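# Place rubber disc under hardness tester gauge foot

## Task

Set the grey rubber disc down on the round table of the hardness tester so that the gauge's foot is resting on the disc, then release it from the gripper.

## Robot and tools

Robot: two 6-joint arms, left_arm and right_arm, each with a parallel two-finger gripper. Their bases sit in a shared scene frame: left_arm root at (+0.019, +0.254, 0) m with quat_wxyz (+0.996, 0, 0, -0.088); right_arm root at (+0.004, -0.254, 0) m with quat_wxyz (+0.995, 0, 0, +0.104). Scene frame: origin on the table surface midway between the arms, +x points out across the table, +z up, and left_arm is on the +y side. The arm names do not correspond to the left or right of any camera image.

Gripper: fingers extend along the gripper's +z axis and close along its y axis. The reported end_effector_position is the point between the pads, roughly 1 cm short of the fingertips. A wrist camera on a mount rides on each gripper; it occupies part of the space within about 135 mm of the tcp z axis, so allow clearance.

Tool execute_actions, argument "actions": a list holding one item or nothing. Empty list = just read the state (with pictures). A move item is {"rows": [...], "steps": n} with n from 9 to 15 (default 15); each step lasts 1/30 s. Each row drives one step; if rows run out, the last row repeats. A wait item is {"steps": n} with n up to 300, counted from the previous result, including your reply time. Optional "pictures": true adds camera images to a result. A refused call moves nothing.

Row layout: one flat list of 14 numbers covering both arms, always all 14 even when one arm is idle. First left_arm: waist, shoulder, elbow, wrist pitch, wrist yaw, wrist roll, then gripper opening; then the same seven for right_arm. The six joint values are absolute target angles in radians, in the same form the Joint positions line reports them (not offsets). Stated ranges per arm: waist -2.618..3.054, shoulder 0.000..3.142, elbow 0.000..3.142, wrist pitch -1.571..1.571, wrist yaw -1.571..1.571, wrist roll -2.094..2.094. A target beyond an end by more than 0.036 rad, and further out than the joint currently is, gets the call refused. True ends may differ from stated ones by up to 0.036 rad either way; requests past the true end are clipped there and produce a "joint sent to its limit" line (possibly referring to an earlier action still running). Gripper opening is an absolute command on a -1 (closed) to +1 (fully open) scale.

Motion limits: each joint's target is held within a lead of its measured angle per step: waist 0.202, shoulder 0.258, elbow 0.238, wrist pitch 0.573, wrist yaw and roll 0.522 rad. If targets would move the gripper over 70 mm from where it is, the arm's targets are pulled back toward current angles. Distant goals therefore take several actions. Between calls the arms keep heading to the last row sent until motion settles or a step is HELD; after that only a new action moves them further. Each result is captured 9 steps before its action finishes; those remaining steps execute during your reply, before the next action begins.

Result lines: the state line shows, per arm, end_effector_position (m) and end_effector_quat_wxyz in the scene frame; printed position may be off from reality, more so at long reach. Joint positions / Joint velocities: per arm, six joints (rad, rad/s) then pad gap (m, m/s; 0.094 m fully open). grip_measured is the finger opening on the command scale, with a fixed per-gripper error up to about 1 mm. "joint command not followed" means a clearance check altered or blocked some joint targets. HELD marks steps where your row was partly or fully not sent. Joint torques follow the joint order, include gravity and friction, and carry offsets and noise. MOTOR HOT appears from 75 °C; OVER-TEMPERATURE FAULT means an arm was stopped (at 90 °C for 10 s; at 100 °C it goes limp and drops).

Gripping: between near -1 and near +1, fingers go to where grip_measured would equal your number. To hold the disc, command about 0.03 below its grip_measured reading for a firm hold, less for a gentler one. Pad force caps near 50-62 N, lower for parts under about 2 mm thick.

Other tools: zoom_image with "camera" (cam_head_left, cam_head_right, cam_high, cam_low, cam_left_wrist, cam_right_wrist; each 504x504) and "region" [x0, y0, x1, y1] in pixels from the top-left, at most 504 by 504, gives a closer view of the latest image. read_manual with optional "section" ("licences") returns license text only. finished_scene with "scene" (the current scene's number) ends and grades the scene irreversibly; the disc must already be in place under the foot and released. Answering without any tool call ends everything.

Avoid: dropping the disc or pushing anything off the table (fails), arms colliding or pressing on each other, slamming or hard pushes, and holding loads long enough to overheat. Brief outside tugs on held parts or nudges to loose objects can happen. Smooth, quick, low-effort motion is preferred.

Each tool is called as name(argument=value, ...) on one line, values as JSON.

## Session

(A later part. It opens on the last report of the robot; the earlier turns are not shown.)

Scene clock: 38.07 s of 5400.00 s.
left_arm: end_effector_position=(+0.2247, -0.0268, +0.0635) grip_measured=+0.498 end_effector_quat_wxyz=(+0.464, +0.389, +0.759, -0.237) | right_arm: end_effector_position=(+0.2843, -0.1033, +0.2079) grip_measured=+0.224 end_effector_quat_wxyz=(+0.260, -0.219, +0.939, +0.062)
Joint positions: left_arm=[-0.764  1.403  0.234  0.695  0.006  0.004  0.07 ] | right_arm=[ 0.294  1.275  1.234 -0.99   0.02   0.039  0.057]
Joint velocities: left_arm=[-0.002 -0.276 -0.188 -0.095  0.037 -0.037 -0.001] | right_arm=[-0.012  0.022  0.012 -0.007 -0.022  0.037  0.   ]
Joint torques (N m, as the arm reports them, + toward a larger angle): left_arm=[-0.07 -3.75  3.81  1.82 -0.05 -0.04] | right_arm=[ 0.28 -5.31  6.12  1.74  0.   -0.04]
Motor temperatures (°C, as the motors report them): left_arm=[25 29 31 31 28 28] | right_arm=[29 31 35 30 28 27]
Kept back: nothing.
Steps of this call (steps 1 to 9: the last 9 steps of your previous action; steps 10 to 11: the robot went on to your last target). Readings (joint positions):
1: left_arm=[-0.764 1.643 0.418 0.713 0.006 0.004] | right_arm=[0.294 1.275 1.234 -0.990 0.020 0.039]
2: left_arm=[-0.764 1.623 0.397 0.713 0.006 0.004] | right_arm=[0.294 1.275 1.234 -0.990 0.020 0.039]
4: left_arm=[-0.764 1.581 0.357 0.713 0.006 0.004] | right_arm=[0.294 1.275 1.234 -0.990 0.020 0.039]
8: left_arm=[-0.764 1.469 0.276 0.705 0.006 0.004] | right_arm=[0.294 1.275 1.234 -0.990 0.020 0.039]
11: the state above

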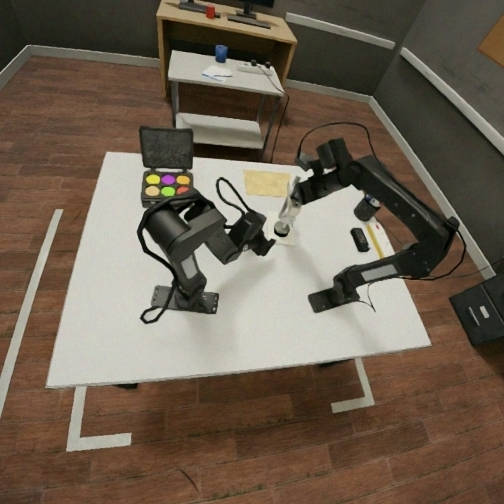

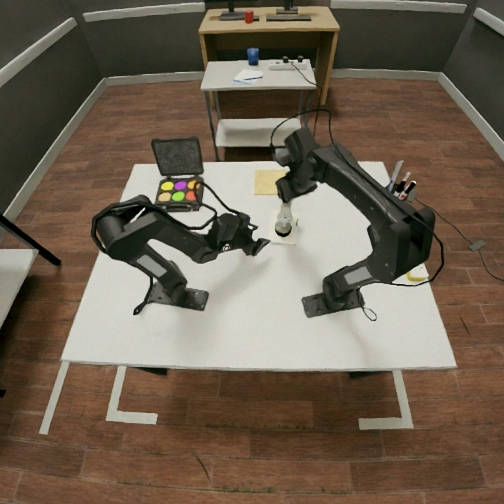

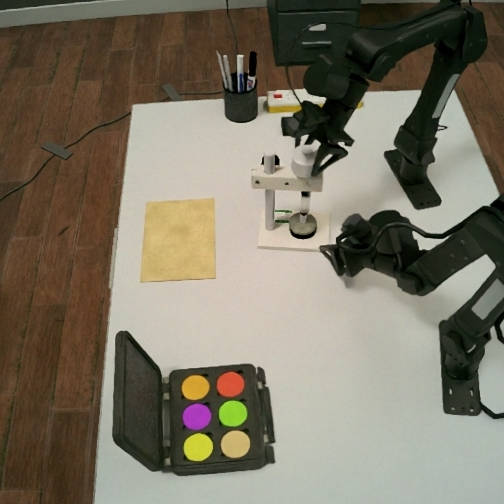

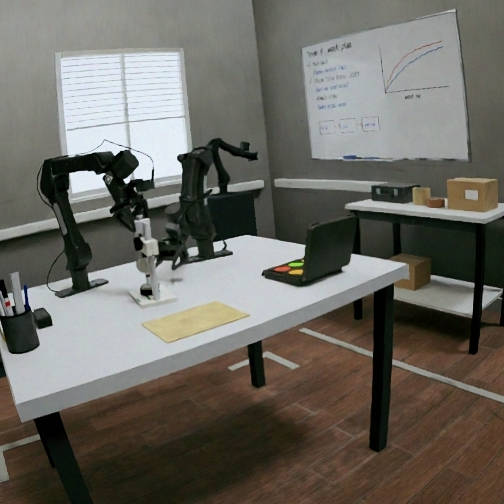

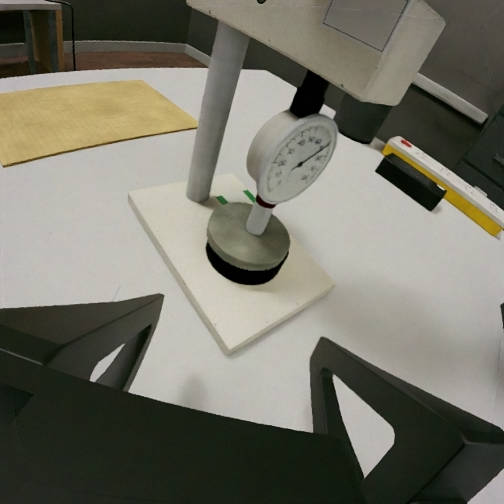

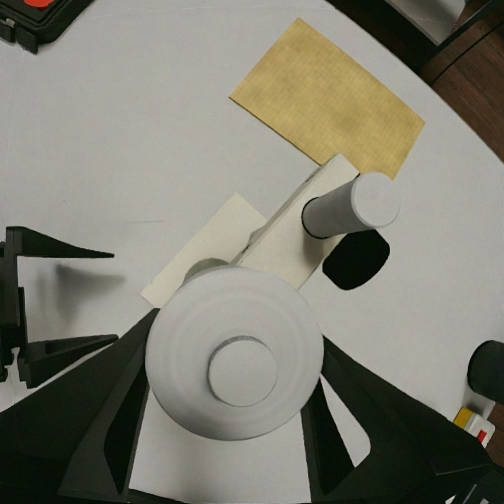

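execute_actions(actions=[{"rows":[[-0.764,1.38,0.21,0.66,0,0,0.5,0.295,1.256,1.24,-0.97,0.022,0.035,0.22],[-0.764,1.38,0.21,0.66,0,0,0.5,0.295,1.256,1.24,-0.97,0.022,0.035,0.3],[-0.764,1.38,0.21,0.66,0,0,0.5,0.295,1.256,1.24,-0.97,0.022,0.035,0.4],[-0.764,1.38,0.21,0.66,0,0,0.5,0.295,1.256,1.24,-0.97,0.022,0.035,0.5],[-0.764,1.38,0.21,0.66,0,0,0.5,0.295,1.25,1.24,-0.98,0.022,0.035,0.6],[-0.764,1.38,0.21,0.66,0,0,0.5,0.295,1.235,1.24,-0.99,0.022,0.035,0.7],[-0.764,1.38,0.21,0.66,0,0,0.5,0.295,1.21,1.24,-1.0,0.022,0.035,0.7],[-0.764,1.38,0.21,0.66,0,0,0.5,0.295,1.18,1.24,-1.02,0.022,0.035,0.7],[-0.764,1.38,0.21,0.66,0,0,0.5,0.295,1.15,1.24,-1.04,0.022,0.035,0.7],[-0.764,1.38,0.21,0.66,0,0,0.5,0.295,1.12,1.24,-1.06,0.022,0.035,0.7],[-0.764,1.38,0.21,0.66,0,0,0.5,0.295,1.09,1.24,-1.08,0.022,0.035,0.7],[-0.764,1.38,0.21,0.66,0,0,0.5,0.295,1.06,1.24,-1.10,0.022,0.035,0.7],[-0.764,1.38,0.21,0.66,0,0,0.5,0.295,1.03,1.24,-1.12,0.022,0.035,0.7],[-0.764,1.38,0.21,0.66,0,0,0.5,0.295,1.0,1.24,-1.14,0.022,0.035,0.7],[-0.764,1.38,0.21,0.66,0,0,0.5,0.295,0.98,1.24,-1.15,0.022,0.035,0.7]]}])

execute_actions(actions=[{"steps":16}], pictures=true)

Scene clock: 39.37 s of 5400.00 s.
left_arm: end_effector_position=(+0.2229, -0.0244, +0.0602) grip_measured=+0.498 end_effector_quat_wxyz=(+0.459, +0.391, +0.763, -0.235) | right_arm: end_effector_position=(+0.2844, -0.1034, +0.2079) grip_measured=+0.653 end_effector_quat_wxyz=(+0.260, -0.219, +0.939, +0.062)
Joint positions: left_arm=[-0.764  1.397  0.229  0.679  0.006  0.004  0.07 ] | right_arm=[ 0.294  1.275  1.234 -0.99   0.02   0.039  0.078]
Joint velocities: left_arm=[-0.002 -0.007 -0.012 -0.022 -0.066  0.095 -0.001] | right_arm=[ 0.002 -0.012  0.002  0.095 -0.037 -0.037  0.093]
Joint torques (N m, as the arm reports them, + toward a larger angle): left_arm=[-0.06 -4.59  3.34  1.89 -0.05 -0.04] | right_arm=[-0.07 -7.23  6.84  1.32  0.01 -0.05]
Motor temperatures (°C, as the motors report them): left_arm=[25 29 31 31 28 28] | right_arm=[29 31 34 30 28 27]
Steps of this call (steps 1 to 30: the robot went on to your last target; steps 31 to 33: nothing new was sent; steps 34 to 39: the first 6 steps of this action). Readings (joint positions):
34: left_arm=[-0.764 1.397 0.229 0.679 0.006 0.004] | right_arm=[0.294 1.275 1.234 -0.990 0.020 0.039]
35: left_arm=[-0.764 1.397 0.229 0.679 0.006 0.004] | right_arm=[0.294 1.275 1.234 -0.990 0.020 0.039]
37: left_arm=[-0.764 1.397 0.229 0.679 0.006 0.004] | right_arm=[0.294 1.275 1.234 -0.990 0.020 0.039]
39: the state above

Scene clock: 39.90 s of 5400.00 s.
left_arm: end_effector_position=(+0.2229, -0.0244, +0.0602) grip_measured=+0.498 end_effector_quat_wxyz=(+0.459, +0.391, +0.763, -0.235) | right_arm: end_effector_position=(+0.2276, -0.1345, +0.2667) grip_measured=+0.699 end_effector_quat_wxyz=(+0.330, -0.213, +0.916, +0.082)
Joint positions: left_arm=[-0.764  1.397  0.229  0.679  0.006  0.004  0.07 ] | right_arm=[ 0.294  0.978  1.234 -1.132  0.02   0.039  0.08 ]
Joint velocities: left_arm=[ 0.002 -0.012  0.007 -0.007  0.007 -0.022  0.   ] | right_arm=[ 0.002 -0.017  0.012 -0.007  0.095  0.007 -0.   ]
Joint torques (N m, as the arm reports them, + toward a larger angle): left_arm=[-0.07 -4.59  3.34  1.89 -0.05 -0.04] | right_arm=[ 0.04 -0.36  6.45  1.51 -0.01 -0.04]
Motor temperatures (°C, as the motors report them): left_arm=[25 29 31 31 28 28] | right_arm=[29 31 34 30 28 27]
Kept back: nothing.
Steps of this call (steps 1 to 9: the last 9 steps of your previous action; steps 10 to 16: the robot went on to your last target). Readings (joint positions):
1: left_arm=[-0.764 1.397 0.229 0.679 0.006 0.004] | right_arm=[0.294 1.272 1.234 -0.990 0.020 0.039]
2: left_arm=[-0.764 1.397 0.229 0.679 0.006 0.004] | right_arm=[0.294 1.263 1.234 -0.993 0.020 0.039]
4: left_arm=[-0.764 1.397 0.229 0.679 0.006 0.004] | right_arm=[0.294 1.224 1.234 -1.008 0.020 0.039]
8: left_arm=[-0.764 1.397 0.229 0.679 0.006 0.004] | right_arm=[0.294 1.086 1.234 -1.058 0.020 0.039]
16: the state above

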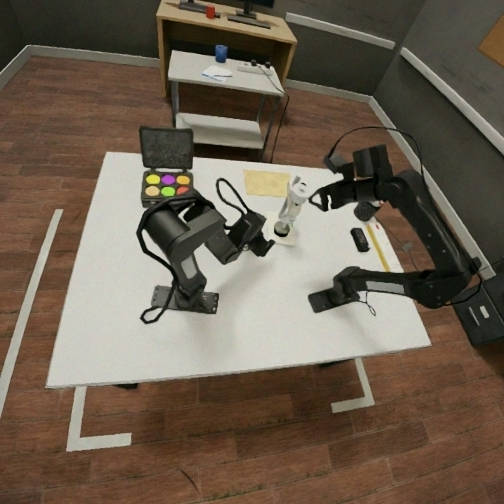

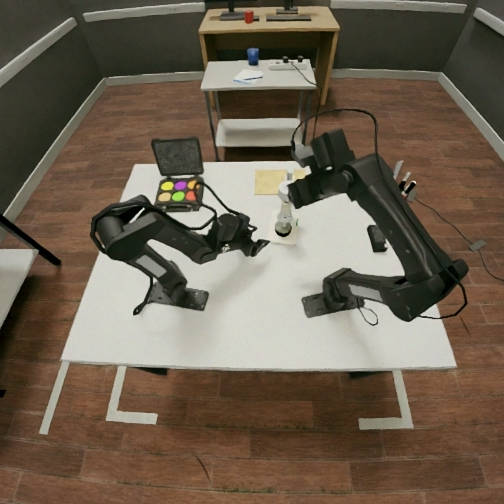

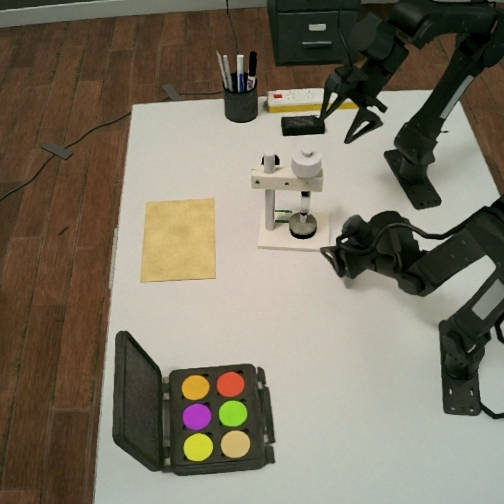

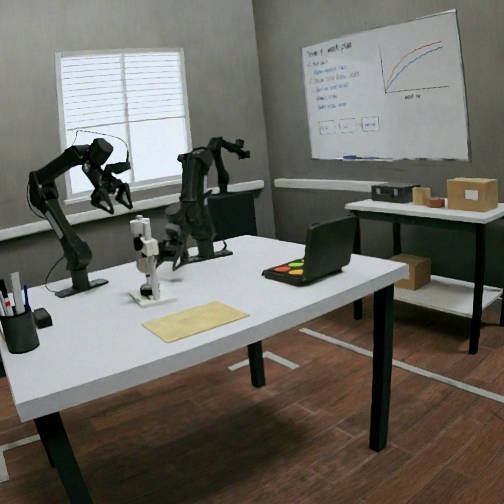

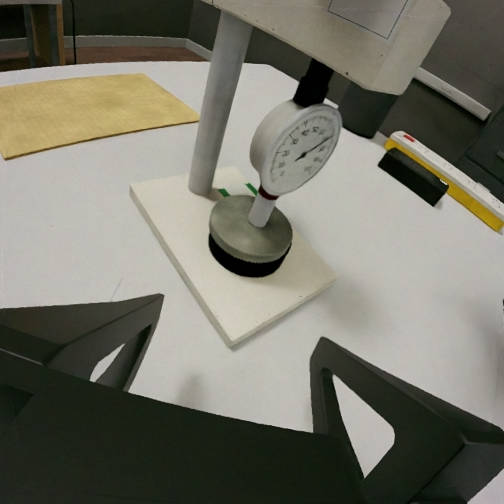

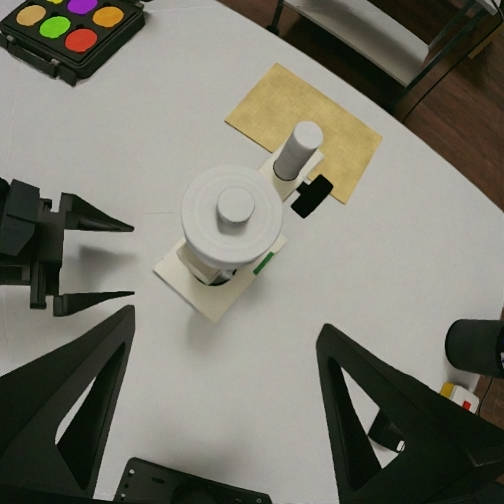

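finished_scene(scene=1)

The scene is finished: the task was done.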